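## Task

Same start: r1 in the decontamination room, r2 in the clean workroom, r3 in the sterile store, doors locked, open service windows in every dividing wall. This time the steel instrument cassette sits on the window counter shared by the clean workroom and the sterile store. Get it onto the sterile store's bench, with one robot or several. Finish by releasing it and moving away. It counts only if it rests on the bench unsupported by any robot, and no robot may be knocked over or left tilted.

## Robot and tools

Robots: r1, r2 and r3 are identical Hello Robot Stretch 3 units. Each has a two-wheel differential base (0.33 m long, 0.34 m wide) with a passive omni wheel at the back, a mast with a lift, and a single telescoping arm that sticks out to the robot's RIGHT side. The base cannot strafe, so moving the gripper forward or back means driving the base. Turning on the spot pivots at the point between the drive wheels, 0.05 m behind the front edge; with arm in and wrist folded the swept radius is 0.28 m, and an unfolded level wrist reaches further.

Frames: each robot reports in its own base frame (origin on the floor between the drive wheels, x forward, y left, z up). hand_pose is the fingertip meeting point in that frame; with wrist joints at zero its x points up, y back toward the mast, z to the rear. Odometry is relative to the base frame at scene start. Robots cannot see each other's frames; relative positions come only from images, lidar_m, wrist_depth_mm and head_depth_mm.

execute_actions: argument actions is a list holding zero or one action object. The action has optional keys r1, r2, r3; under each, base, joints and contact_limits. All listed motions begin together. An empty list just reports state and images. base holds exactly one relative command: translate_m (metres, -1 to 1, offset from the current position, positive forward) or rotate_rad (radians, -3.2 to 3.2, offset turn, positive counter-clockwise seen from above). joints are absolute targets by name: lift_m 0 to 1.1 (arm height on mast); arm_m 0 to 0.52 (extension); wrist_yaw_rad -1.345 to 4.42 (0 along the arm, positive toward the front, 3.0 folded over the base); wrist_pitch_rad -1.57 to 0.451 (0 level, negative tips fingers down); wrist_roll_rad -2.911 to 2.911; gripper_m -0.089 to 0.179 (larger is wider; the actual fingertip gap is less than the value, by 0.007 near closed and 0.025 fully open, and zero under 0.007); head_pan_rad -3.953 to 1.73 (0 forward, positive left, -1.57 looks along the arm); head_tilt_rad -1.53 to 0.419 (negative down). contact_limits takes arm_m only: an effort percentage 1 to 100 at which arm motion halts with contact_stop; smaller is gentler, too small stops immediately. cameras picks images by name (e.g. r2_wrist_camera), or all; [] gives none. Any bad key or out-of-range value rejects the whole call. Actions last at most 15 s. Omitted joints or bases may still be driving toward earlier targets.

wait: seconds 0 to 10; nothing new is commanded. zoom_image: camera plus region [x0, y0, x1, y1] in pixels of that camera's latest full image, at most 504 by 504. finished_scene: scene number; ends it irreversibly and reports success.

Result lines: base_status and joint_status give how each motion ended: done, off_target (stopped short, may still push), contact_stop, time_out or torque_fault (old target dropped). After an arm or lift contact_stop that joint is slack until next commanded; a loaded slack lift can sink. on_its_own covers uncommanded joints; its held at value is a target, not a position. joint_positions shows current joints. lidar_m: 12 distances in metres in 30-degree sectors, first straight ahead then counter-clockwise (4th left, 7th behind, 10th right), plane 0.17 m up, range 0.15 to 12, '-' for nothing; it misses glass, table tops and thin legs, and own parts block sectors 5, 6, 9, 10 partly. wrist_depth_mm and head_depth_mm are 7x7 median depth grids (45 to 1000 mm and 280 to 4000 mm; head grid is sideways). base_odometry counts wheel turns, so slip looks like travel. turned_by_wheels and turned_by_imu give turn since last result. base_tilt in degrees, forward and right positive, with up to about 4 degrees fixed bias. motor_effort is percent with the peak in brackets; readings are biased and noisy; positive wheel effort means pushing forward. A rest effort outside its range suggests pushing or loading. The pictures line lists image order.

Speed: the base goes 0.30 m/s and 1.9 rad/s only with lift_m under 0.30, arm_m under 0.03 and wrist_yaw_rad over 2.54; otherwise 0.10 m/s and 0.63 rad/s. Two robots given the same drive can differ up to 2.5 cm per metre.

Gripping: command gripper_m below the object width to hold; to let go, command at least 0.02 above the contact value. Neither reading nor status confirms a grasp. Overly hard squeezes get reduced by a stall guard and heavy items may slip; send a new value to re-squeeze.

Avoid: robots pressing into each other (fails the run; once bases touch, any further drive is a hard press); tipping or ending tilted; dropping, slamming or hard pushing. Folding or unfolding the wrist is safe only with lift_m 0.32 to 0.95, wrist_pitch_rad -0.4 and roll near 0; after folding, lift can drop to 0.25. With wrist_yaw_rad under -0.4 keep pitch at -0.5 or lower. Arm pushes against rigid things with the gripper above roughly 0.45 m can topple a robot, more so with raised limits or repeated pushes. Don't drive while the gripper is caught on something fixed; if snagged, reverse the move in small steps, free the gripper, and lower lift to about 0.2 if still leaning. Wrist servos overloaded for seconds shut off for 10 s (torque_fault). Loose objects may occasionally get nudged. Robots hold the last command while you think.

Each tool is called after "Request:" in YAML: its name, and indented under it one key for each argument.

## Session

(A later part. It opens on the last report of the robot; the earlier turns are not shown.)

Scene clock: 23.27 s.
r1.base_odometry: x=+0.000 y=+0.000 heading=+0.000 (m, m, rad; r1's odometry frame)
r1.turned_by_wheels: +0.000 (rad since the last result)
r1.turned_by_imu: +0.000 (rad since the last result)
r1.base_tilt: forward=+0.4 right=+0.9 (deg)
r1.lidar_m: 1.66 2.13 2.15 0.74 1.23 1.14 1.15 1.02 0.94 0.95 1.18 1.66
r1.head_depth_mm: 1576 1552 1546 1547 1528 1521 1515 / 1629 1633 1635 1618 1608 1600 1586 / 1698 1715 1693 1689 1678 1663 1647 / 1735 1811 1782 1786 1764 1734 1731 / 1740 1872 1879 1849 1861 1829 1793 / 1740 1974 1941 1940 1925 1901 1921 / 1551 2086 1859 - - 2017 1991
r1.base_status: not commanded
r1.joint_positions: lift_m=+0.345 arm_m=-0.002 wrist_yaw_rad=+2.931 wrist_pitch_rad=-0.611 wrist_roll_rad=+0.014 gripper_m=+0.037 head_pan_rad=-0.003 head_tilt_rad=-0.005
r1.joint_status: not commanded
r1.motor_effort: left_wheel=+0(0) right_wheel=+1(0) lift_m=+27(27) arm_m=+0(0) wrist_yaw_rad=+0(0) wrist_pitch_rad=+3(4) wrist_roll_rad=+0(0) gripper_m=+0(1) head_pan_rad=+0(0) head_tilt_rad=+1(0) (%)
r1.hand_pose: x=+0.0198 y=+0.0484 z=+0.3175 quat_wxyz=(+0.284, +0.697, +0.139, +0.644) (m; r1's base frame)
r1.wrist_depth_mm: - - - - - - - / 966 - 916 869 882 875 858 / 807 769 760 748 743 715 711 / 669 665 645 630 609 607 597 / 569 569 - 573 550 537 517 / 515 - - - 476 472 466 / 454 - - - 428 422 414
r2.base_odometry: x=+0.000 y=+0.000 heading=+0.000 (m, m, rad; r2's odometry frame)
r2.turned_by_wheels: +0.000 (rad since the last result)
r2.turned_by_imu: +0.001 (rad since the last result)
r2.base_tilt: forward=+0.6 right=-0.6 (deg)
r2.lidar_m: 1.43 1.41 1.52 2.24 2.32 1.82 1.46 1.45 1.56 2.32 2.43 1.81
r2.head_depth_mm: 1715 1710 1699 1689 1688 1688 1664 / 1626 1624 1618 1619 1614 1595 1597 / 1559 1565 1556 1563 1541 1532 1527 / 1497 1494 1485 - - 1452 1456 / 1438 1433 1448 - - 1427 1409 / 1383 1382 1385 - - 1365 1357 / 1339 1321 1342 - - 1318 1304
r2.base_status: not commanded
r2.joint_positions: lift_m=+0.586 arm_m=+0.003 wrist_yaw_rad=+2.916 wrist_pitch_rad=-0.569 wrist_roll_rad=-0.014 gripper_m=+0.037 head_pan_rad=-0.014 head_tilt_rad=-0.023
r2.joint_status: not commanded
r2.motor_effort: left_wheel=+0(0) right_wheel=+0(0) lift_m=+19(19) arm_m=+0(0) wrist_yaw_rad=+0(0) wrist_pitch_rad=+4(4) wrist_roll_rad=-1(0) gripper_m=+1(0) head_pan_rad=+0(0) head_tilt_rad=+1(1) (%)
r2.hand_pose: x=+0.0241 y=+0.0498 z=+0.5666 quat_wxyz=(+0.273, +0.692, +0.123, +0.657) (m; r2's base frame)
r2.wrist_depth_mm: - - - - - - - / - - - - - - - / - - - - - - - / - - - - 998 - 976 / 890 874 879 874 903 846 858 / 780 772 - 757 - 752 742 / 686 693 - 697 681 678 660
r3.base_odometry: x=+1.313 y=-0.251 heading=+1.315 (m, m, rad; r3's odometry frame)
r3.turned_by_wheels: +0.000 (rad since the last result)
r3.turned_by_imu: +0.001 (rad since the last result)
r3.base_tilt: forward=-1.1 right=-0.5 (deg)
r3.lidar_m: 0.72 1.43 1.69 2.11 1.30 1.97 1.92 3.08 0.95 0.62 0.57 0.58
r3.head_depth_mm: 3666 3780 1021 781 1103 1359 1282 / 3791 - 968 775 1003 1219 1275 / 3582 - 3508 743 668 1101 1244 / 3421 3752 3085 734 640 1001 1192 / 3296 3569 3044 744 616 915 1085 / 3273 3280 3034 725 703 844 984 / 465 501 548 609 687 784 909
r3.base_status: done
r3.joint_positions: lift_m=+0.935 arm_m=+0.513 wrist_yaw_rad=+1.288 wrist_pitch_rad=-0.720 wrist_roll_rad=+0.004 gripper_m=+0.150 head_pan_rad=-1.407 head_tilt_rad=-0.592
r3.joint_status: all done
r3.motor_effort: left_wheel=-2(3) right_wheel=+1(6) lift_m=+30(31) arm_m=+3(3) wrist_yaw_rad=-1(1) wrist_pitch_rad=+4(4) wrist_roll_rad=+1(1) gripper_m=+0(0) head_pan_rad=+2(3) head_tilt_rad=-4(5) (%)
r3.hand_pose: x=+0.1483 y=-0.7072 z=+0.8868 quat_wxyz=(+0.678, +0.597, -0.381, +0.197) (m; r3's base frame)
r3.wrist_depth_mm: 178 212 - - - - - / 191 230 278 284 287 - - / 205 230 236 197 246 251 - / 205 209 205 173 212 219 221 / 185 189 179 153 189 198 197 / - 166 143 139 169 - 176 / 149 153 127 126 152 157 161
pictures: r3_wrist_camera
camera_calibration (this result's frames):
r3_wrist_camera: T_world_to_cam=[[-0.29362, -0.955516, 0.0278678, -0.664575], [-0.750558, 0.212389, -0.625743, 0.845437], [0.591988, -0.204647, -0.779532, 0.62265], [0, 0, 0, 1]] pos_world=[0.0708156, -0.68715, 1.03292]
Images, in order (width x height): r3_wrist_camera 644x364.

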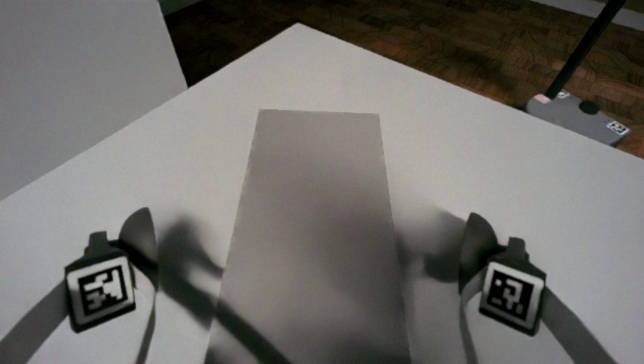

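Request:
execute_actions:
  actions:
    - {"r3":{"joints":{"gripper_m":0.02,"lift_m":0.932}}}
  cameras: []

Request:
execute_actions:
  actions:
    - {"r3":{"joints":{"lift_m":0.965}}}
  cameras: ["r3_wrist_camera"]

Scene clock: 27.00 s.
r1.base_odometry: x=+0.000 y=+0.000 heading=+0.000 (m, m, rad; r1's odometry frame)
r1.turned_by_wheels: +0.000 (rad since the last result)
r1.turned_by_imu: +0.000 (rad since the last result)
r1.base_tilt: forward=+0.4 right=+1.0 (deg)
r1.lidar_m: 1.67 2.12 2.15 0.74 1.24 1.13 1.15 1.02 0.93 0.94 1.18 1.66
r1.head_depth_mm: 1593 1558 1546 1527 1537 1514 1516 / 1638 1645 1625 1619 1602 1586 1592 / 1681 1709 1693 1686 1672 1669 1655 / 1742 1775 1787 1773 1765 1737 1728 / 1729 1892 1840 1851 1840 1823 1823 / 1729 1984 1938 1933 1918 1907 1894 / 1524 2076 1841 - - 2000 2000
r1.base_status: not commanded
r1.joint_positions: lift_m=+0.345 arm_m=-0.002 wrist_yaw_rad=+2.931 wrist_pitch_rad=-0.611 wrist_roll_rad=+0.014 gripper_m=+0.037 head_pan_rad=-0.003 head_tilt_rad=-0.005
r1.joint_status: not commanded
r1.motor_effort: left_wheel=+1(0) right_wheel=+0(0) lift_m=+27(27) arm_m=+0(0) wrist_yaw_rad=+0(0) wrist_pitch_rad=+4(4) wrist_roll_rad=+0(0) gripper_m=+0(0) head_pan_rad=+0(0) head_tilt_rad=+1(0) (%)
r1.hand_pose: x=+0.0198 y=+0.0484 z=+0.3175 quat_wxyz=(+0.284, +0.697, +0.139, +0.644) (m; r1's base frame)
r1.wrist_depth_mm: - - - - - - - / 986 - 944 881 878 881 840 / 819 789 757 741 739 707 700 / 676 656 644 636 613 620 606 / 571 569 - 555 547 532 526 / 504 - - - 466 473 463 / 452 - - - 425 424 420
r2.base_odometry: x=+0.000 y=+0.000 heading=+0.000 (m, m, rad; r2's odometry frame)
r2.turned_by_wheels: +0.000 (rad since the last result)
r2.turned_by_imu: +0.001 (rad since the last result)
r2.base_tilt: forward=+0.6 right=-0.6 (deg)
r2.lidar_m: 1.43 1.41 1.52 2.25 2.32 1.81 1.47 1.45 1.56 2.33 2.43 1.80
r2.head_depth_mm: 1707 1720 1707 1685 1679 1668 1659 / 1638 1635 1621 1615 1595 1602 1589 / 1567 1559 1541 1555 1558 1539 1526 / 1500 1489 1497 - - 1448 1459 / 1448 1432 1455 - - 1418 1417 / 1384 1383 1391 - - 1362 1358 / 1336 1329 1337 - - 1316 1305
r2.base_status: not commanded
r2.joint_positions: lift_m=+0.586 arm_m=+0.003 wrist_yaw_rad=+2.916 wrist_pitch_rad=-0.569 wrist_roll_rad=-0.014 gripper_m=+0.037 head_pan_rad=-0.014 head_tilt_rad=-0.023
r2.joint_status: not commanded
r2.motor_effort: left_wheel=+0(0) right_wheel=+0(1) lift_m=+19(19) arm_m=+0(0) wrist_yaw_rad=+0(0) wrist_pitch_rad=+4(4) wrist_roll_rad=+0(1) gripper_m=+1(0) head_pan_rad=+0(1) head_tilt_rad=+1(2) (%)
r2.hand_pose: x=+0.0241 y=+0.0498 z=+0.5666 quat_wxyz=(+0.273, +0.692, +0.123, +0.657) (m; r2's base frame)
r2.wrist_depth_mm: - - - - - - - / - - - - - - - / - - - - - - - / - - - - - 999 985 / 880 888 896 868 891 840 854 / 780 758 - 758 - 755 747 / 687 685 - 699 672 668 664
r3.base_odometry: x=+1.313 y=-0.251 heading=+1.315 (m, m, rad; r3's odometry frame)
r3.turned_by_wheels: +0.000 (rad since the last result)
r3.turned_by_imu: +0.001 (rad since the last result)
r3.base_tilt: forward=-1.1 right=-0.4 (deg)
r3.lidar_m: 0.72 1.43 1.69 2.11 1.30 1.97 1.92 3.07 0.95 0.62 0.57 0.58
r3.head_depth_mm: 3662 3840 1023 781 1106 1363 1282 / 3820 - - 776 1005 1221 1274 / 3611 - 3485 741 669 1096 1244 / 3451 3747 3094 734 639 1000 1189 / 3293 3598 3022 755 615 911 1088 / 3245 3330 3011 726 703 843 986 / 465 501 549 609 688 783 906
r3.base_status: not commanded
r3.joint_positions: lift_m=+0.932 arm_m=+0.513 wrist_yaw_rad=+1.287 wrist_pitch_rad=-0.718 wrist_roll_rad=+0.004 gripper_m=+0.021 head_pan_rad=-1.407 head_tilt_rad=-0.592
r3.joint_status: all done
r3.motor_effort: left_wheel=-1(2) right_wheel=+1(1) lift_m=+30(27) arm_m=+3(3) wrist_yaw_rad=+1(1) wrist_pitch_rad=+3(4) wrist_roll_rad=+1(1) gripper_m=-20(96) head_pan_rad=+2(3) head_tilt_rad=-6(6) (%)
r3.hand_pose: x=+0.1486 y=-0.7075 z=+0.8841 quat_wxyz=(+0.678, +0.596, -0.382, +0.197) (m; r3's base frame)
r3.wrist_depth_mm: 178 211 - - - - - / 190 227 276 280 284 - - / 204 227 230 190 242 247 - / 203 205 198 167 210 215 219 / 181 183 148 149 181 191 193 / 164 168 134 134 134 172 174 / 151 151 123 123 149 157 157
pictures: none
No camera images: the call's "cameras" was empty. Leave "cameras" out to get every camera's image.

Scene clock: 28.10 s.
r1.base_odometry: x=+0.000 y=+0.000 heading=+0.000 (m, m, rad; r1's odometry frame)
r1.turned_by_wheels: +0.000 (rad since the last result)
r1.turned_by_imu: +0.000 (rad since the last result)
r1.base_tilt: forward=+0.4 right=+1.0 (deg)
r1.lidar_m: 1.66 2.13 2.15 0.74 1.23 1.13 1.15 1.02 0.93 0.94 1.18 1.66
r1.head_depth_mm: 1579 1557 1550 1530 1526 1518 1513 / 1641 1638 1626 1621 1612 1590 1599 / 1684 1715 1716 1700 1675 1668 1660 / 1738 1781 1785 1767 1756 1736 1738 / 1719 1867 1863 1862 1845 1836 1812 / 1737 1985 1937 1933 1921 1930 1908 / 1531 2062 1861 - - 2019 2015
r1.base_status: not commanded
r1.joint_positions: lift_m=+0.345 arm_m=-0.002 wrist_yaw_rad=+2.931 wrist_pitch_rad=-0.611 wrist_roll_rad=+0.014 gripper_m=+0.037 head_pan_rad=-0.003 head_tilt_rad=-0.005
r1.joint_status: not commanded
r1.motor_effort: left_wheel=+0(0) right_wheel=+1(0) lift_m=+27(27) arm_m=+0(0) wrist_yaw_rad=+0(0) wrist_pitch_rad=+3(4) wrist_roll_rad=+0(0) gripper_m=+0(0) head_pan_rad=+0(0) head_tilt_rad=+1(1) (%)
r1.hand_pose: x=+0.0198 y=+0.0484 z=+0.3175 quat_wxyz=(+0.284, +0.697, +0.139, +0.644) (m; r1's base frame)
r1.wrist_depth_mm: - - - - - - - / 991 - 964 876 892 877 829 / 818 776 773 760 727 735 702 / 665 664 656 634 617 608 603 / 578 569 - 558 545 529 523 / 504 - - - 465 470 462 / 450 - - - 427 420 414
r2.base_odometry: x=+0.000 y=+0.000 heading=+0.000 (m, m, rad; r2's odometry frame)
r2.turned_by_wheels: +0.000 (rad since the last result)
r2.turned_by_imu: +0.000 (rad since the last result)
r2.base_tilt: forward=+0.6 right=-0.5 (deg)
r2.lidar_m: 1.42 1.41 1.52 2.24 2.32 1.82 1.46 1.45 1.56 2.33 2.43 1.81
r2.head_depth_mm: 1718 1698 1699 1690 1682 1671 1690 / 1631 1620 1622 1614 1604 1606 1606 / 1568 1559 1567 1561 1552 1533 1525 / 1495 1493 1486 - - 1460 1461 / 1443 1443 1447 - - 1421 1415 / 1395 1380 1390 - - 1358 1349 / 1348 1340 1335 - - 1316 1301
r2.base_status: not commanded
r2.joint_positions: lift_m=+0.586 arm_m=+0.003 wrist_yaw_rad=+2.916 wrist_pitch_rad=-0.569 wrist_roll_rad=-0.014 gripper_m=+0.037 head_pan_rad=-0.014 head_tilt_rad=-0.023
r2.joint_status: not commanded
r2.motor_effort: left_wheel=+0(1) right_wheel=+0(0) lift_m=+18(19) arm_m=+0(0) wrist_yaw_rad=+0(0) wrist_pitch_rad=+4(4) wrist_roll_rad=-1(0) gripper_m=+1(0) head_pan_rad=+1(0) head_tilt_rad=+2(1) (%)
r2.hand_pose: x=+0.0241 y=+0.0498 z=+0.5666 quat_wxyz=(+0.273, +0.692, +0.123, +0.657) (m; r2's base frame)
r2.wrist_depth_mm: - - - - - - - / - - - - - - - / - - - - - - - / - - - - - 982 991 / 892 890 923 855 874 845 852 / 779 776 - 751 - 746 744 / 686 689 - 687 671 665 663
r3.base_odometry: x=+1.313 y=-0.251 heading=+1.315 (m, m, rad; r3's odometry frame)
r3.turned_by_wheels: +0.000 (rad since the last result)
r3.turned_by_imu: +0.000 (rad since the last result)
r3.base_tilt: forward=-1.2 right=-0.3 (deg)
r3.lidar_m: 0.72 1.43 1.69 2.11 1.30 1.97 1.91 3.08 0.95 0.62 0.57 0.58
r3.head_depth_mm: 3677 - 1069 781 1102 1355 1280 / 3825 - 960 776 1006 1216 1275 / 3617 - 951 739 668 1095 1247 / 3426 3767 3096 725 640 999 1187 / 3267 3577 3039 747 614 911 1087 / 3279 3317 3010 726 704 844 987 / 465 500 548 608 686 784 907
r3.base_status: not commanded
r3.joint_positions: lift_m=+0.965 arm_m=+0.513 wrist_yaw_rad=+1.287 wrist_pitch_rad=-0.739 wrist_roll_rad=+0.004 gripper_m=+0.021 head_pan_rad=-1.407 head_tilt_rad=-0.592
r3.joint_status: all done
r3.motor_effort: left_wheel=-1(2) right_wheel=+1(1) lift_m=+41(38) arm_m=+2(3) wrist_yaw_rad=+2(2) wrist_pitch_rad=+12(13) wrist_roll_rad=+1(1) gripper_m=-21(20) head_pan_rad=+3(3) head_tilt_rad=-5(5) (%)
r3.hand_pose: x=+0.1447 y=-0.7063 z=+0.9130 quat_wxyz=(+0.680, +0.600, -0.375, +0.190) (m; r3's base frame)
r3.wrist_depth_mm: 180 214 - - - - - / 192 233 - 320 - - - / 206 252 264 190 281 288 - / 223 239 230 168 242 250 253 / 213 214 149 149 211 223 225 / 192 196 133 135 135 201 203 / 176 177 123 122 176 184 184
pictures: r3_wrist_camera
camera_calibration (this result's frames):
r3_wrist_camera: T_world_to_cam=[[-0.293966, -0.955401, 0.0281568, -0.665678], [-0.761848, 0.216419, -0.610533, 0.849592], [0.57721, -0.200927, -0.79149, 0.661047], [0, 0, 0, 1]] pos_world=[0.0700106, -0.687035, 1.06066]
Images, in order (width x height): r3_wrist_camera 644x364.

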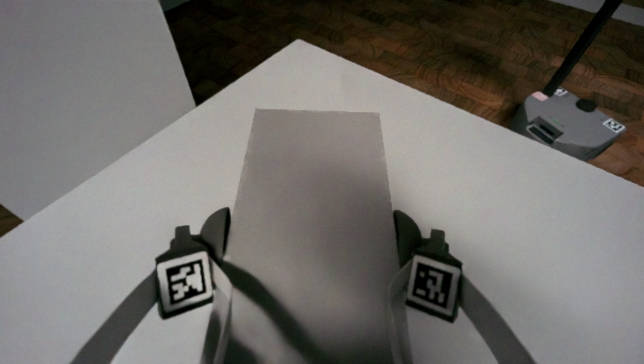

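Request:
execute_actions:
  actions:
    - {"r3":{"base":{"rotate_rad":-0.75},"joints":{"lift_m":0.98}}}
  cameras: []

Request:
execute_actions:
  actions:
    - {"r3":{"base":{"translate_m":-0.67},"joints":{"wrist_yaw_rad":0,"lift_m":0.9,"head_pan_rad":-3.1}}}
  cameras: ["r3_head_camera"]

Request:
execute_actions:
  actions:
    - {"r3":{"base":{"rotate_rad":-1.55},"joints":{"head_pan_rad":-1.57,"head_tilt_rad":-0.7}}}
  cameras: ["r3_head_camera"]

Scene clock: 30.60 s.
r1.base_odometry: x=+0.000 y=+0.000 heading=+0.000 (m, m, rad; r1's odometry frame)
r1.turned_by_wheels: +0.000 (rad since the last result)
r1.turned_by_imu: +0.000 (rad since the last result)
r1.base_tilt: forward=+0.3 right=+0.9 (deg)
r1.lidar_m: 1.67 2.12 2.15 0.74 1.24 1.14 1.15 1.02 0.94 0.94 1.18 1.66
r1.head_depth_mm: 1572 1563 1559 1532 1541 1524 1502 / 1634 1648 1628 1628 1605 1589 1588 / 1703 1720 1692 1688 1683 1682 1655 / 1740 1799 1772 1766 1761 1741 1727 / 1754 1882 1874 1866 1852 1811 1811 / 1745 1982 1953 1950 1924 1926 1901 / 1547 2079 1850 - - 2017 1992
r1.base_status: not commanded
r1.joint_positions: lift_m=+0.345 arm_m=-0.002 wrist_yaw_rad=+2.931 wrist_pitch_rad=-0.611 wrist_roll_rad=+0.014 gripper_m=+0.037 head_pan_rad=-0.003 head_tilt_rad=-0.005
r1.joint_status: not commanded
r1.motor_effort: left_wheel=+1(1) right_wheel=+1(0) lift_m=+27(27) arm_m=+0(0) wrist_yaw_rad=+0(0) wrist_pitch_rad=+4(4) wrist_roll_rad=+0(0) gripper_m=+0(0) head_pan_rad=+0(0) head_tilt_rad=+2(0) (%)
r1.hand_pose: x=+0.0198 y=+0.0484 z=+0.3175 quat_wxyz=(+0.284, +0.697, +0.139, +0.644) (m; r1's base frame)
r1.wrist_depth_mm: - - - - - - - / 979 - 948 879 878 876 846 / 776 806 767 749 735 723 700 / 666 656 621 640 614 617 604 / 572 574 - 549 554 531 523 / 506 - - - 465 472 464 / 455 - - - 427 421 414
r2.base_odometry: x=+0.000 y=+0.000 heading=+0.000 (m, m, rad; r2's odometry frame)
r2.turned_by_wheels: +0.000 (rad since the last result)
r2.turned_by_imu: +0.001 (rad since the last result)
r2.base_tilt: forward=+0.5 right=-0.5 (deg)
r2.lidar_m: 1.43 1.41 1.52 2.24 2.32 1.82 1.47 1.45 1.56 2.33 2.43 1.81
r2.head_depth_mm: 1732 1695 1686 1691 1663 1671 1654 / 1626 1632 1624 1599 1607 1608 1587 / 1561 1561 1543 1564 1543 1531 1530 / 1495 1493 1485 - - 1454 1468 / 1439 1442 1445 - - 1411 1406 / 1393 1393 1389 - - 1362 1358 / 1342 1319 1336 - - 1322 1314
r2.base_status: not commanded
r2.joint_positions: lift_m=+0.586 arm_m=+0.003 wrist_yaw_rad=+2.916 wrist_pitch_rad=-0.569 wrist_roll_rad=-0.014 gripper_m=+0.037 head_pan_rad=-0.014 head_tilt_rad=-0.023
r2.joint_status: not commanded
r2.motor_effort: left_wheel=+0(0) right_wheel=-1(0) lift_m=+19(19) arm_m=+0(0) wrist_yaw_rad=+0(0) wrist_pitch_rad=+4(4) wrist_roll_rad=+0(1) gripper_m=+1(0) head_pan_rad=-1(1) head_tilt_rad=+1(1) (%)
r2.hand_pose: x=+0.0241 y=+0.0498 z=+0.5666 quat_wxyz=(+0.273, +0.692, +0.123, +0.657) (m; r2's base frame)
r2.wrist_depth_mm: - - - - - - - / - - - - - - - / - - - - - - - / - - - - - 995 974 / 874 867 899 863 904 861 825 / 788 778 - 771 - 754 744 / 697 692 - 689 676 669 657
r3.base_odometry: x=+1.313 y=-0.251 heading=+0.565 (m, m, rad; r3's odometry frame)
r3.turned_by_wheels: -0.750 (rad since the last result)
r3.turned_by_imu: -0.756 (rad since the last result)
r3.base_tilt: forward=-1.1 right=-0.5 (deg)
r3.lidar_m: 0.57 0.63 0.95 1.67 1.84 2.27 1.30 1.91 3.10 1.41 0.71 0.58
r3.head_depth_mm: 2535 2806 2955 2330 1837 1503 1286 / 2611 2777 2861 2289 1813 1493 1275 / 2091 2501 2715 2129 1799 1493 1268 / 1528 1706 1847 2042 1783 1485 1260 / 1211 1323 1298 1594 1676 1475 1260 / 998 1074 1023 1249 1381 1411 1255 / 931 1032 1011 807 1111 1212 1225
r3.base_status: done
r3.joint_positions: lift_m=+0.980 arm_m=+0.513 wrist_yaw_rad=+1.287 wrist_pitch_rad=-0.742 wrist_roll_rad=+0.004 gripper_m=+0.021 head_pan_rad=-1.407 head_tilt_rad=-0.592
r3.joint_status: all done
r3.motor_effort: left_wheel=+0(6) right_wheel=-2(10) lift_m=+41(43) arm_m=+2(2) wrist_yaw_rad=+1(2) wrist_pitch_rad=+13(13) wrist_roll_rad=+1(1) gripper_m=-20(20) head_pan_rad=+2(3) head_tilt_rad=-5(5) (%)
r3.hand_pose: x=+0.1443 y=-0.7062 z=+0.9275 quat_wxyz=(+0.680, +0.601, -0.374, +0.189) (m; r3's base frame)
r3.wrist_depth_mm: 380 386 402 405 414 418 462 / 329 332 336 341 349 353 524 / 300 307 309 190 349 602 643 / 573 597 572 167 678 745 807 / 695 714 149 149 799 - - / 861 883 133 134 135 - - / 946 971 123 123 939 - -
pictures: none
No camera images: the call's "cameras" was empty. Leave "cameras" out to get every camera's image.

Scene clock: 38.37 s.
r1.base_odometry: x=+0.000 y=+0.000 heading=+0.000 (m, m, rad; r1's odometry frame)
r1.turned_by_wheels: +0.000 (rad since the last result)
r1.turned_by_imu: +0.000 (rad since the last result)
r1.base_tilt: forward=+0.4 right=+0.9 (deg)
r1.lidar_m: 1.67 2.13 2.15 0.74 1.24 1.14 1.15 1.02 0.94 0.95 1.18 1.66
r1.head_depth_mm: 1584 1558 1549 1541 1537 1522 1519 / 1644 1648 1615 1613 1600 1586 1588 / 1692 1709 1712 1684 1685 1664 1649 / 1734 1803 1777 1769 1760 1746 1723 / 1732 1870 1873 1848 1857 1830 1814 / 1753 1969 1939 1941 1916 1915 1896 / 1539 2099 1843 - - 2005 1975
r1.base_status: not commanded
r1.joint_positions: lift_m=+0.345 arm_m=-0.002 wrist_yaw_rad=+2.931 wrist_pitch_rad=-0.611 wrist_roll_rad=+0.014 gripper_m=+0.037 head_pan_rad=-0.003 head_tilt_rad=-0.005
r1.joint_status: not commanded
r1.motor_effort: left_wheel=+0(1) right_wheel=+0(1) lift_m=+27(27) arm_m=+0(0) wrist_yaw_rad=+0(0) wrist_pitch_rad=+4(4) wrist_roll_rad=+0(0) gripper_m=+0(0) head_pan_rad=+0(0) head_tilt_rad=+1(1) (%)
r1.hand_pose: x=+0.0198 y=+0.0484 z=+0.3175 quat_wxyz=(+0.284, +0.697, +0.139, +0.644) (m; r1's base frame)
r1.wrist_depth_mm: - - - - - - - / 995 - 969 873 895 859 845 / 804 777 776 739 723 724 706 / 677 655 635 635 621 609 601 / 567 572 - 559 548 532 510 / 503 - - - 466 471 465 / 450 - - - 423 424 415
r2.base_odometry: x=+0.000 y=+0.000 heading=+0.000 (m, m, rad; r2's odometry frame)
r2.turned_by_wheels: +0.000 (rad since the last result)
r2.turned_by_imu: +0.002 (rad since the last result)
r2.base_tilt: forward=+0.6 right=-0.4 (deg)
r2.lidar_m: 1.43 1.41 1.52 2.24 2.32 1.82 1.46 1.45 1.56 2.33 2.43 1.81
r2.head_depth_mm: 1710 1705 1708 1683 1677 1674 1654 / 1641 1638 1617 1615 1601 1592 1595 / 1566 1555 1548 1564 1552 1533 1532 / 1499 1503 1483 - - 1450 1464 / 1445 1428 1448 - - 1426 1407 / 1387 1382 1396 - - 1368 1348 / 1341 1334 1341 - - 1321 1310
r2.base_status: not commanded
r2.joint_positions: lift_m=+0.586 arm_m=+0.003 wrist_yaw_rad=+2.916 wrist_pitch_rad=-0.569 wrist_roll_rad=-0.014 gripper_m=+0.037 head_pan_rad=-0.014 head_tilt_rad=-0.023
r2.joint_status: not commanded
r2.motor_effort: left_wheel=+0(0) right_wheel=-1(0) lift_m=+19(19) arm_m=+0(0) wrist_yaw_rad=-1(0) wrist_pitch_rad=+4(4) wrist_roll_rad=+0(1) gripper_m=+0(0) head_pan_rad=+0(1) head_tilt_rad=+1(1) (%)
r2.hand_pose: x=+0.0241 y=+0.0498 z=+0.5666 quat_wxyz=(+0.273, +0.692, +0.123, +0.657) (m; r2's base frame)
r2.wrist_depth_mm: - - - - - - - / - - - - - - - / - - - - - - - / - - - - - 994 993 / 881 901 908 879 888 871 846 / 786 771 - 760 - 765 746 / 685 694 - 691 673 672 661
r3.base_odometry: x=+0.747 y=-0.610 heading=+0.565 (m, m, rad; r3's odometry frame)
r3.turned_by_wheels: +0.000 (rad since the last result)
r3.turned_by_imu: +0.002 (rad since the last result)
r3.base_tilt: forward=-1.2 right=-0.4 (deg)
r3.lidar_m: 1.24 1.35 1.79 1.78 1.95 0.65 1.29 1.42 1.44 2.98 1.53 1.25
r3.head_depth_mm: 1303 1420 1523 1042 - - - / 1325 1451 1312 955 - - - / 1350 1476 1301 947 - - - / 1379 1506 1206 940 820 1463 1313 / 1395 1532 1272 933 1632 1473 1305 / 1428 1567 1260 924 1664 1463 1309 / 1458 1612 1238 915 1661 1461 1305
r3.base_status: done
r3.joint_positions: lift_m=+0.900 arm_m=+0.513 wrist_yaw_rad=+0.001 wrist_pitch_rad=-0.742 wrist_roll_rad=+0.004 gripper_m=+0.021 head_pan_rad=-3.093 head_tilt_rad=-0.592
r3.joint_status: all done
r3.motor_effort: left_wheel=+1(1) right_wheel=-2(9) lift_m=+32(32) arm_m=+2(2) wrist_yaw_rad=-2(4) wrist_pitch_rad=+13(13) wrist_roll_rad=+1(1) gripper_m=-20(20) head_pan_rad=-2(34) head_tilt_rad=-5(5) (%)
r3.hand_pose: x=-0.0214 y=-0.8303 z=+0.8478 quat_wxyz=(+0.658, +0.256, -0.660, -0.257) (m; r3's base frame)
r3.wrist_depth_mm: - - - - - - - / - - - - - - - / - - - 191 - - - / - - - 167 - - - / - - 148 149 - - - / 967 - 134 135 135 - - / 897 897 123 122 866 932 926
pictures: r3_head_camera (sideways: a quarter turn clockwise sets it upright)
camera_calibration (this result's frames):
r3_head_camera: T_world_to_cam=[[0.543888, 0.0645629, -0.83667, 1.10392], [0.0491237, -0.997776, -0.0450613, 0.0636018], [-0.837719, -0.0165921, -0.54585, 0.673815], [0, 0, 0, 1]] pos_world=[-0.0390673, 0.0033679, 1.29429]
Images, in order (width x height): r3_head_camera 896x504.

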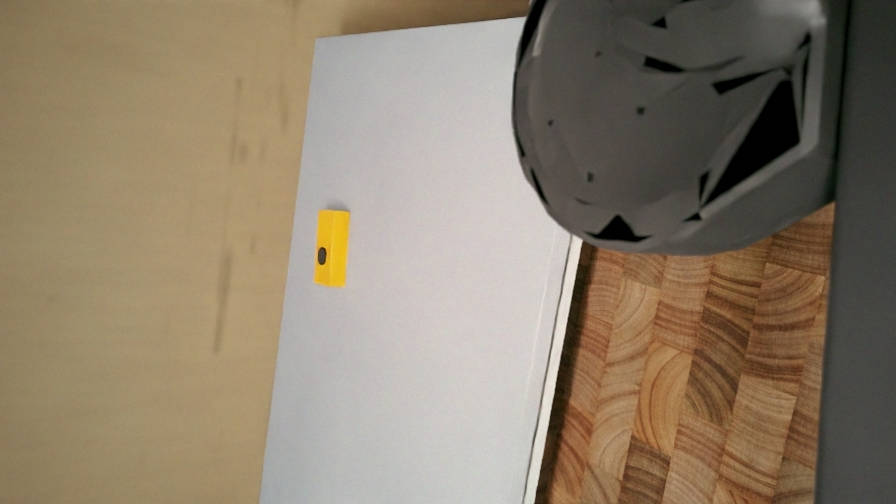

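Scene clock: 41.90 s.
r1.base_odometry: x=+0.000 y=+0.000 heading=+0.000 (m, m, rad; r1's odometry frame)
r1.turned_by_wheels: +0.000 (rad since the last result)
r1.turned_by_imu: +0.000 (rad since the last result)
r1.base_tilt: forward=+0.5 right=+0.9 (deg)
r1.lidar_m: 1.67 2.13 2.16 0.74 1.24 1.14 1.15 1.02 0.94 0.95 1.18 1.66
r1.head_depth_mm: 1578 1560 1538 1530 1530 1511 1509 / 1637 1647 1629 1625 1611 1604 1592 / 1708 1735 1707 1694 1677 1677 1656 / 1744 1787 1777 1773 1763 1738 1730 / 1751 1877 1858 1853 1841 1820 1818 / 1745 2006 1937 1956 1945 1918 1907 / 1535 2071 1860 - - 2019 1988
r1.base_status: not commanded
r1.joint_positions: lift_m=+0.345 arm_m=-0.002 wrist_yaw_rad=+2.931 wrist_pitch_rad=-0.611 wrist_roll_rad=+0.014 gripper_m=+0.037 head_pan_rad=-0.003 head_tilt_rad=-0.005
r1.joint_status: not commanded
r1.motor_effort: left_wheel=+0(0) right_wheel=+1(0) lift_m=+27(27) arm_m=-1(0) wrist_yaw_rad=+0(0) wrist_pitch_rad=+4(3) wrist_roll_rad=+0(0) gripper_m=+0(0) head_pan_rad=+0(0) head_tilt_rad=+1(1) (%)
r1.hand_pose: x=+0.0198 y=+0.0484 z=+0.3175 quat_wxyz=(+0.284, +0.697, +0.139, +0.644) (m; r1's base frame)
r1.wrist_depth_mm: - - - - - - - / 997 - 946 885 904 851 828 / 799 773 754 740 731 733 707 / 665 647 654 637 624 618 602 / 583 559 - 566 546 537 526 / 498 - - - 470 464 471 / 459 - - - 428 419 415
r2.base_odometry: x=+0.000 y=+0.000 heading=+0.000 (m, m, rad; r2's odometry frame)
r2.turned_by_wheels: +0.000 (rad since the last result)
r2.turned_by_imu: +0.001 (rad since the last result)
r2.base_tilt: forward=+0.6 right=-0.5 (deg)
r2.lidar_m: 1.43 1.41 1.52 2.24 2.32 1.82 1.46 1.45 1.56 2.33 2.43 1.81
r2.head_depth_mm: 1720 1707 1690 1690 1680 1658 1668 / 1631 1617 1623 1610 1592 1598 1606 / 1568 1560 1558 1558 1560 1542 1526 / 1506 1502 1494 - - 1460 1463 / 1439 1440 1447 - - 1428 1414 / 1382 1391 1379 - - 1363 1356 / 1344 1337 1342 - - 1323 1306
r2.base_status: not commanded
r2.joint_positions: lift_m=+0.586 arm_m=+0.003 wrist_yaw_rad=+2.916 wrist_pitch_rad=-0.569 wrist_roll_rad=-0.014 gripper_m=+0.037 head_pan_rad=-0.014 head_tilt_rad=-0.023
r2.joint_status: not commanded
r2.motor_effort: left_wheel=+0(0) right_wheel=+0(1) lift_m=+19(19) arm_m=+0(0) wrist_yaw_rad=+0(1) wrist_pitch_rad=+4(4) wrist_roll_rad=+0(1) gripper_m=+1(1) head_pan_rad=+0(0) head_tilt_rad=+2(1) (%)
r2.hand_pose: x=+0.0241 y=+0.0498 z=+0.5666 quat_wxyz=(+0.273, +0.692, +0.123, +0.657) (m; r2's base frame)
r2.wrist_depth_mm: - - - - - - - / - - - - - - - / - - - - - - - / - - - - 1000 - 981 / 901 869 904 871 899 859 847 / 763 784 - 760 - 745 748 / 692 673 - 695 681 673 665
r3.base_odometry: x=+0.747 y=-0.610 heading=-0.985 (m, m, rad; r3's odometry frame)
r3.turned_by_wheels: -1.550 (rad since the last result)
r3.turned_by_imu: -1.563 (rad since the last result)
r3.base_tilt: forward=-1.1 right=-0.4 (deg)
r3.lidar_m: 2.96 1.52 1.25 1.24 1.34 1.79 1.78 1.94 0.65 1.28 1.42 1.45
r3.head_depth_mm: 1322 1458 1574 - 1597 1390 1222 / 1338 - 1004 828 925 1337 1215 / 1357 - 1019 826 1600 1389 1211 / 1375 1476 821 844 1635 1388 1203 / 1407 1496 1038 843 1626 1381 1201 / 1427 1515 1035 861 1611 1373 1199 / 1459 1531 1024 858 1613 1369 1193
r3.base_status: done
r3.joint_positions: lift_m=+0.900 arm_m=+0.513 wrist_yaw_rad=+0.000 wrist_pitch_rad=-0.742 wrist_roll_rad=+0.004 gripper_m=+0.021 head_pan_rad=-1.577 head_tilt_rad=-0.691
r3.joint_status: all done
r3.motor_effort: left_wheel=+0(6) right_wheel=-2(11) lift_m=+32(32) arm_m=+2(2) wrist_yaw_rad=+1(0) wrist_pitch_rad=+13(13) wrist_roll_rad=+1(1) gripper_m=-20(20) head_pan_rad=+2(32) head_tilt_rad=-6(20) (%)
r3.hand_pose: x=-0.0216 y=-0.8304 z=+0.8478 quat_wxyz=(+0.658, +0.256, -0.660, -0.257) (m; r3's base frame)
r3.wrist_depth_mm: 420 429 405 401 457 464 731 / 361 361 371 377 382 387 811 / 314 319 311 190 334 334 351 / 280 282 272 167 286 298 298 / 250 253 148 149 252 264 268 / 229 234 134 135 135 239 243 / 209 210 123 122 208 219 220
pictures: r3_head_camera (sideways: a quarter turn clockwise sets it upright)
camera_calibration (this result's frames):
r3_head_camera: T_world_to_cam=[[-0.0341181, 0.62635, -0.778795, 1.032], [0.998995, -0.00128448, -0.0447978, 0.0574588], [-0.0290595, -0.779541, -0.625676, 0.772732], [0, 0, 0, 1]] pos_world=[0.000263904, -0.0439409, 1.28977]
Images, in order (width x height): r3_head_camera 896x504.

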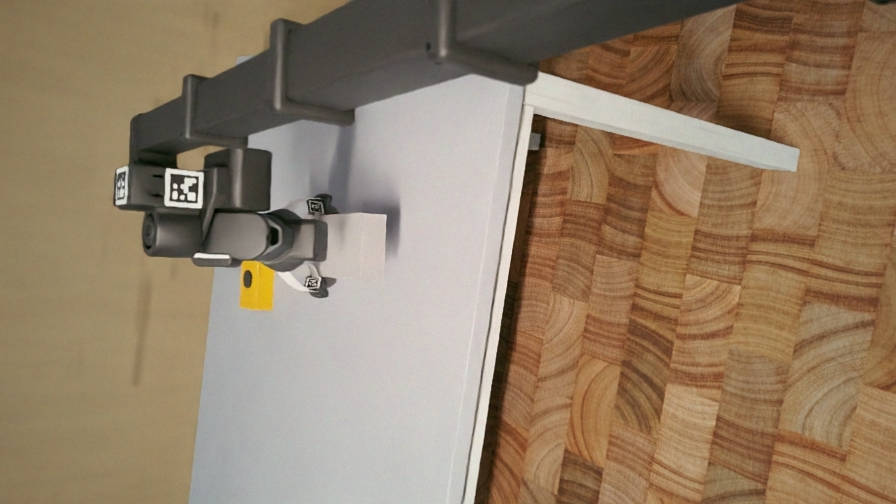

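Same bench height.

Request:
execute_actions:
  actions:
    - {"r3":{"joints":{"lift_m":0.836}}}
  cameras: []

Request:
execute_actions:
  actions:
    - {"r3":{"joints":{"gripper_m":0.14}}}
  cameras: []

Request:
execute_actions:
  actions:
    - {"r3":{"joints":{"lift_m":1.0,"arm_m":0.32}}}
  cameras: ["r3_head_camera"]

Scene clock: 43.57 s.
r1.base_odometry: x=+0.000 y=+0.000 heading=+0.000 (m, m, rad; r1's odometry frame)
r1.turned_by_wheels: +0.000 (rad since the last result)
r1.turned_by_imu: +0.000 (rad since the last result)
r1.base_tilt: forward=+0.5 right=+0.8 (deg)
r1.lidar_m: 1.67 2.12 2.15 0.74 1.24 1.14 1.15 1.02 0.94 0.95 1.18 1.66
r1.head_depth_mm: 1577 1545 1548 1536 1537 1520 1504 / 1621 1641 1633 1612 1609 1588 1585 / 1693 1707 1712 1683 1671 1671 1658 / 1732 1808 1788 1766 1765 1737 1731 / 1748 1890 1858 1846 1868 1824 1800 / 1740 1986 1951 1953 1933 1915 1916 / 1533 2089 1848 - - 1999 2000
r1.base_status: not commanded
r1.joint_positions: lift_m=+0.345 arm_m=-0.002 wrist_yaw_rad=+2.931 wrist_pitch_rad=-0.611 wrist_roll_rad=+0.014 gripper_m=+0.037 head_pan_rad=-0.003 head_tilt_rad=-0.005
r1.joint_status: not commanded
r1.motor_effort: left_wheel=+1(0) right_wheel=+0(0) lift_m=+27(27) arm_m=+0(0) wrist_yaw_rad=+0(0) wrist_pitch_rad=+3(4) wrist_roll_rad=+0(0) gripper_m=+0(0) head_pan_rad=-1(0) head_tilt_rad=+1(1) (%)
r1.hand_pose: x=+0.0198 y=+0.0484 z=+0.3175 quat_wxyz=(+0.284, +0.697, +0.139, +0.644) (m; r1's base frame)
r1.wrist_depth_mm: - - - - - - - / 998 - 959 875 879 870 856 / 815 780 771 750 749 732 687 / 664 648 643 633 610 611 600 / 577 571 - 564 548 523 520 / 499 - - - 464 472 464 / 457 - - - 426 422 414
r2.base_odometry: x=+0.000 y=+0.000 heading=+0.000 (m, m, rad; r2's odometry frame)
r2.turned_by_wheels: +0.000 (rad since the last result)
r2.turned_by_imu: +0.000 (rad since the last result)
r2.base_tilt: forward=+0.6 right=-0.5 (deg)
r2.lidar_m: 1.43 1.41 1.52 2.24 2.31 1.81 1.47 1.45 1.56 2.33 2.43 1.81
r2.head_depth_mm: 1714 1702 1705 1694 1689 1680 1663 / 1648 1632 1615 1623 1620 1600 1594 / 1567 1562 1541 1554 1551 1529 1532 / 1499 1493 1494 - - 1454 1458 / 1446 1447 1446 - - 1422 1405 / 1389 1377 1386 - - 1359 1362 / 1333 1342 1337 - - 1327 1312
r2.base_status: not commanded
r2.joint_positions: lift_m=+0.586 arm_m=+0.003 wrist_yaw_rad=+2.916 wrist_pitch_rad=-0.569 wrist_roll_rad=-0.014 gripper_m=+0.037 head_pan_rad=-0.014 head_tilt_rad=-0.023
r2.joint_status: not commanded
r2.motor_effort: left_wheel=+0(1) right_wheel=-1(0) lift_m=+19(19) arm_m=-1(0) wrist_yaw_rad=+0(0) wrist_pitch_rad=+4(4) wrist_roll_rad=+0(1) gripper_m=+0(0) head_pan_rad=+1(1) head_tilt_rad=+1(1) (%)
r2.hand_pose: x=+0.0241 y=+0.0498 z=+0.5666 quat_wxyz=(+0.273, +0.692, +0.123, +0.657) (m; r2's base frame)
r2.wrist_depth_mm: - - - - - - - / - - - - - - - / - - - - - - - / - - - - - 979 970 / 900 882 906 867 889 852 841 / 779 791 - 764 - 758 750 / 694 696 - 686 668 666 667
r3.base_odometry: x=+0.747 y=-0.610 heading=-0.985 (m, m, rad; r3's odometry frame)
r3.turned_by_wheels: +0.000 (rad since the last result)
r3.turned_by_imu: +0.000 (rad since the last result)
r3.base_tilt: forward=-1.2 right=-0.4 (deg)
r3.lidar_m: 2.95 1.52 1.24 1.23 1.35 1.79 1.78 1.94 0.64 1.28 1.43 1.45
r3.head_depth_mm: 1319 1456 1585 1820 - - 1200 / 1336 1459 - - 942 1338 1213 / 1367 1469 981 826 1595 1392 1211 / 1381 1502 - 824 1621 1385 1208 / 1402 1495 1045 844 1623 1380 1197 / 1426 1520 1030 861 1609 1374 1193 / 1445 1535 1021 860 1603 1368 1193
r3.base_status: not commanded
r3.joint_positions: lift_m=+0.836 arm_m=+0.513 wrist_yaw_rad=+0.000 wrist_pitch_rad=-0.742 wrist_roll_rad=+0.004 gripper_m=+0.021 head_pan_rad=-1.577 head_tilt_rad=-0.691
r3.joint_status: all done
r3.motor_effort: left_wheel=+0(1) right_wheel=-2(2) lift_m=+32(38) arm_m=+2(2) wrist_yaw_rad=+0(1) wrist_pitch_rad=+13(13) wrist_roll_rad=+1(1) gripper_m=-20(20) head_pan_rad=+3(3) head_tilt_rad=-6(6) (%)
r3.hand_pose: x=-0.0216 y=-0.8304 z=+0.7838 quat_wxyz=(+0.658, +0.256, -0.660, -0.257) (m; r3's base frame)
r3.wrist_depth_mm: 307 310 316 323 328 335 341 / 263 265 269 274 276 281 287 / 228 230 225 190 240 245 246 / 202 205 197 167 209 215 217 / 181 184 148 149 183 192 194 / 165 170 134 135 135 174 175 / 152 152 123 123 151 158 160
pictures: none
No camera images: the call's "cameras" was empty. Leave "cameras" out to get every camera's image.

Scene clock: 45.27 s.
r1.base_odometry: x=+0.000 y=+0.000 heading=+0.000 (m, m, rad; r1's odometry frame)
r1.turned_by_wheels: +0.000 (rad since the last result)
r1.turned_by_imu: +0.000 (rad since the last result)
r1.base_tilt: forward=+0.4 right=+0.9 (deg)
r1.lidar_m: 1.67 2.13 2.16 0.74 1.24 1.14 1.15 1.02 0.93 0.95 1.18 1.66
r1.head_depth_mm: 1581 1552 1550 1546 1533 1510 1516 / 1653 1653 1636 1622 1612 1599 1587 / 1698 1714 1719 1694 1689 1674 1660 / 1749 1794 1791 1795 1769 1739 1732 / 1734 1894 1861 1860 1844 1826 1805 / 1733 1987 1954 1925 1935 1936 1913 / 1540 2077 1857 - - 1986 2008
r1.base_status: not commanded
r1.joint_positions: lift_m=+0.345 arm_m=-0.002 wrist_yaw_rad=+2.931 wrist_pitch_rad=-0.611 wrist_roll_rad=+0.014 gripper_m=+0.037 head_pan_rad=-0.003 head_tilt_rad=-0.005
r1.joint_status: not commanded
r1.motor_effort: left_wheel=+0(1) right_wheel=+0(0) lift_m=+27(27) arm_m=+0(0) wrist_yaw_rad=+0(0) wrist_pitch_rad=+4(3) wrist_roll_rad=+0(0) gripper_m=+0(0) head_pan_rad=+0(0) head_tilt_rad=+1(2) (%)
r1.hand_pose: x=+0.0198 y=+0.0484 z=+0.3175 quat_wxyz=(+0.284, +0.697, +0.139, +0.644) (m; r1's base frame)
r1.wrist_depth_mm: - - - - - - - / 986 - 942 884 890 852 862 / 809 771 783 749 747 731 702 / 667 653 654 635 624 608 593 / 567 565 - 554 543 527 529 / 498 - - - 463 469 461 / 451 - - - 429 427 413
r2.base_odometry: x=+0.000 y=+0.000 heading=+0.000 (m, m, rad; r2's odometry frame)
r2.turned_by_wheels: +0.000 (rad since the last result)
r2.turned_by_imu: +0.000 (rad since the last result)
r2.base_tilt: forward=+0.6 right=-0.5 (deg)
r2.lidar_m: 1.43 1.41 1.52 2.25 2.32 1.83 1.47 1.45 1.56 2.34 2.43 1.81
r2.head_depth_mm: 1700 1698 1701 1674 1686 1676 1657 / 1632 1628 1619 1613 1613 1614 1592 / 1564 1558 1546 1575 1556 1545 1525 / 1508 1495 1493 - - 1466 1471 / 1446 1434 1436 - - 1422 1407 / 1393 1386 1393 - - 1360 1359 / 1342 1348 1328 - - 1318 1323
r2.base_status: not commanded
r2.joint_positions: lift_m=+0.586 arm_m=+0.003 wrist_yaw_rad=+2.916 wrist_pitch_rad=-0.569 wrist_roll_rad=-0.014 gripper_m=+0.037 head_pan_rad=-0.014 head_tilt_rad=-0.023
r2.joint_status: not commanded
r2.motor_effort: left_wheel=+0(0) right_wheel=+0(0) lift_m=+19(18) arm_m=+0(0) wrist_yaw_rad=+0(0) wrist_pitch_rad=+4(4) wrist_roll_rad=-1(0) gripper_m=+0(0) head_pan_rad=+0(1) head_tilt_rad=+2(1) (%)
r2.hand_pose: x=+0.0241 y=+0.0498 z=+0.5666 quat_wxyz=(+0.273, +0.692, +0.123, +0.657) (m; r2's base frame)
r2.wrist_depth_mm: - - - - - - - / - - - - - - - / - - - - - - - / - - - - 989 - 983 / 885 880 903 877 901 848 858 / 781 786 - 760 - 763 751 / 695 685 - 693 676 677 666
r3.base_odometry: x=+0.747 y=-0.610 heading=-0.985 (m, m, rad; r3's odometry frame)
r3.turned_by_wheels: +0.000 (rad since the last result)
r3.turned_by_imu: +0.000 (rad since the last result)
r3.base_tilt: forward=-1.2 right=-0.3 (deg)
r3.lidar_m: 2.96 1.52 1.24 1.24 1.35 1.79 1.78 1.95 0.64 1.28 1.42 1.45
r3.head_depth_mm: 1322 1458 1587 1833 - - 1196 / 1340 1467 - - 943 1339 1216 / 1351 1469 985 826 1601 1392 1205 / 1382 1505 968 832 1625 1381 1201 / 1410 1498 1043 843 1625 1379 1204 / 1427 1516 1032 861 1609 1377 1197 / 1449 1534 1023 859 1603 1369 1191
r3.base_status: not commanded
r3.joint_positions: lift_m=+0.836 arm_m=+0.513 wrist_yaw_rad=+0.000 wrist_pitch_rad=-0.727 wrist_roll_rad=+0.004 gripper_m=+0.140 head_pan_rad=-1.577 head_tilt_rad=-0.691
r3.joint_status: all done
r3.motor_effort: left_wheel=+0(0) right_wheel=-2(2) lift_m=+32(33) arm_m=+2(2) wrist_yaw_rad=+0(0) wrist_pitch_rad=+7(13) wrist_roll_rad=+1(1) gripper_m=+0(82) head_pan_rad=+3(3) head_tilt_rad=-7(7) (%)
r3.hand_pose: x=-0.0216 y=-0.8332 z=+0.7865 quat_wxyz=(+0.660, +0.251, -0.662, -0.252) (m; r3's base frame)
r3.wrist_depth_mm: 317 325 331 337 343 351 371 / 270 273 279 284 286 292 296 / 235 238 235 199 247 251 254 / 207 210 206 174 216 220 223 / 185 191 180 155 189 199 198 / 172 - 145 140 171 - 178 / 151 154 129 128 153 158 162
pictures: none
No camera images: the call's "cameras" was empty. Leave "cameras" out to get every camera's image.

Scene clock: 47.93 s.
r1.base_odometry: x=+0.000 y=+0.000 heading=+0.000 (m, m, rad; r1's odometry frame)
r1.turned_by_wheels: +0.000 (rad since the last result)
r1.turned_by_imu: +0.000 (rad since the last result)
r1.base_tilt: forward=+0.4 right=+1.0 (deg)
r1.lidar_m: 1.67 2.12 2.15 0.74 1.24 1.13 1.15 1.02 0.93 0.94 1.18 1.66
r1.head_depth_mm: 1585 1542 1543 1525 1527 1522 1505 / 1636 1645 1625 1630 1616 1613 1591 / 1708 1710 1702 1693 1670 1658 1655 / 1729 1812 1789 1768 1766 1760 1739 / 1748 1892 1864 1849 1837 1836 1814 / 1741 1991 1944 1946 1918 1899 1923 / 1537 2090 1860 - - 2037 1997
r1.base_status: not commanded
r1.joint_positions: lift_m=+0.345 arm_m=-0.002 wrist_yaw_rad=+2.931 wrist_pitch_rad=-0.611 wrist_roll_rad=+0.014 gripper_m=+0.037 head_pan_rad=-0.003 head_tilt_rad=-0.005
r1.joint_status: not commanded
r1.motor_effort: left_wheel=+0(1) right_wheel=+1(0) lift_m=+27(27) arm_m=+0(0) wrist_yaw_rad=+0(0) wrist_pitch_rad=+4(3) wrist_roll_rad=+0(0) gripper_m=+0(0) head_pan_rad=+0(1) head_tilt_rad=+1(2) (%)
r1.hand_pose: x=+0.0198 y=+0.0484 z=+0.3175 quat_wxyz=(+0.284, +0.697, +0.139, +0.644) (m; r1's base frame)
r1.wrist_depth_mm: - - - - - - - / 969 - 969 873 898 879 851 / 800 791 752 720 733 709 692 / 657 648 636 624 623 617 600 / 573 573 - 560 550 536 522 / 504 - - - 470 472 459 / 458 - - - 426 418 415
r2.base_odometry: x=+0.000 y=+0.000 heading=+0.000 (m, m, rad; r2's odometry frame)
r2.turned_by_wheels: +0.000 (rad since the last result)
r2.turned_by_imu: +0.001 (rad since the last result)
r2.base_tilt: forward=+0.6 right=-0.4 (deg)
r2.lidar_m: 1.42 1.41 1.52 2.25 2.32 1.82 1.46 1.44 1.56 2.34 2.43 1.80
r2.head_depth_mm: 1712 1713 1700 1679 1676 1680 1667 / 1614 1636 1618 1615 1594 1593 1602 / 1564 1553 1560 1555 1553 1535 1532 / 1515 1500 1488 - - 1457 1462 / 1447 1445 1430 - - 1418 1411 / 1387 1388 1393 - - 1364 1357 / 1334 1334 1332 - - 1318 1313
r2.base_status: not commanded
r2.joint_positions: lift_m=+0.586 arm_m=+0.003 wrist_yaw_rad=+2.916 wrist_pitch_rad=-0.569 wrist_roll_rad=-0.014 gripper_m=+0.037 head_pan_rad=-0.014 head_tilt_rad=-0.023
r2.joint_status: not commanded
r2.motor_effort: left_wheel=+0(0) right_wheel=-1(0) lift_m=+19(19) arm_m=+0(0) wrist_yaw_rad=+0(0) wrist_pitch_rad=+4(4) wrist_roll_rad=-1(0) gripper_m=+1(0) head_pan_rad=+0(0) head_tilt_rad=+1(1) (%)
r2.hand_pose: x=+0.0241 y=+0.0498 z=+0.5666 quat_wxyz=(+0.273, +0.692, +0.123, +0.657) (m; r2's base frame)
r2.wrist_depth_mm: - - - - - - - / - - - - - - - / - - - - - - - / - - - - - 991 997 / 891 871 905 870 880 854 847 / 786 768 - 757 - 748 760 / 693 692 - 700 675 680 666
r3.base_odometry: x=+0.747 y=-0.610 heading=-0.985 (m, m, rad; r3's odometry frame)
r3.turned_by_wheels: +0.000 (rad since the last result)
r3.turned_by_imu: +0.001 (rad since the last result)
r3.base_tilt: forward=-1.1 right=-0.5 (deg)
r3.lidar_m: 2.96 1.52 1.25 1.24 1.35 1.79 1.78 1.95 0.64 1.28 1.42 1.44
r3.head_depth_mm: 1285 - 1586 1743 1620 1402 1224 / 1291 - 1067 832 919 1336 1211 / 1319 - 1014 827 1610 1393 1211 / 1358 1475 935 831 1631 1382 1204 / 1398 1498 1035 842 1626 1380 1204 / 1431 1519 1033 862 1606 1367 1193 / 1449 1536 1024 858 1599 1370 1191
r3.base_status: not commanded
r3.joint_positions: lift_m=+1.000 arm_m=+0.320 wrist_yaw_rad=+0.000 wrist_pitch_rad=-0.725 wrist_roll_rad=+0.004 gripper_m=+0.140 head_pan_rad=-1.577 head_tilt_rad=-0.691
r3.joint_status: all done
r3.motor_effort: left_wheel=+1(0) right_wheel=-2(2) lift_m=+38(42) arm_m=-3(2) wrist_yaw_rad=+0(1) wrist_pitch_rad=+6(7) wrist_roll_rad=+1(1) gripper_m=+0(0) head_pan_rad=+3(3) head_tilt_rad=-6(6) (%)
r3.hand_pose: x=-0.0216 y=-0.6410 z=+0.9505 quat_wxyz=(+0.660, +0.250, -0.662, -0.252) (m; r3's base frame)
r3.wrist_depth_mm: 620 638 650 646 676 909 900 / 530 536 550 555 558 - - / 464 465 468 457 489 517 - / 405 415 415 390 424 442 - / 364 374 368 345 383 387 - / 335 - 335 339 341 - - / 969 953 309 306 311 310 -
pictures: r3_head_camera (sideways: a quarter turn clockwise sets it upright)
camera_calibration (this result's frames):
r3_head_camera: T_world_to_cam=[[-0.0341453, 0.626361, -0.778785, 1.03198], [0.998995, -0.00124015, -0.0447978, 0.0574587], [-0.0290254, -0.779532, -0.625689, 0.772749], [0, 0, 0, 1]] pos_world=[0.000265822, -0.043941, 1.28977]
Images, in order (width x height): r3_head_camera 896x504.

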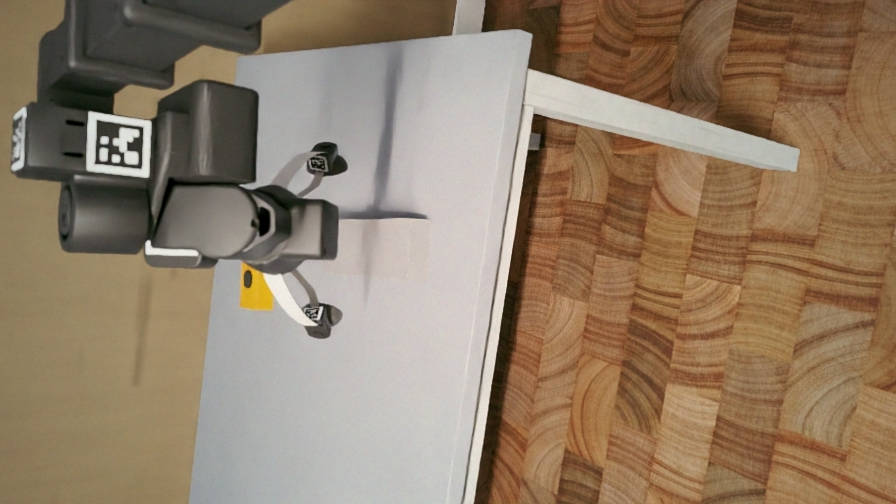

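Request:
finished_scene:
  scene: 2

The scene is finished: the task was done.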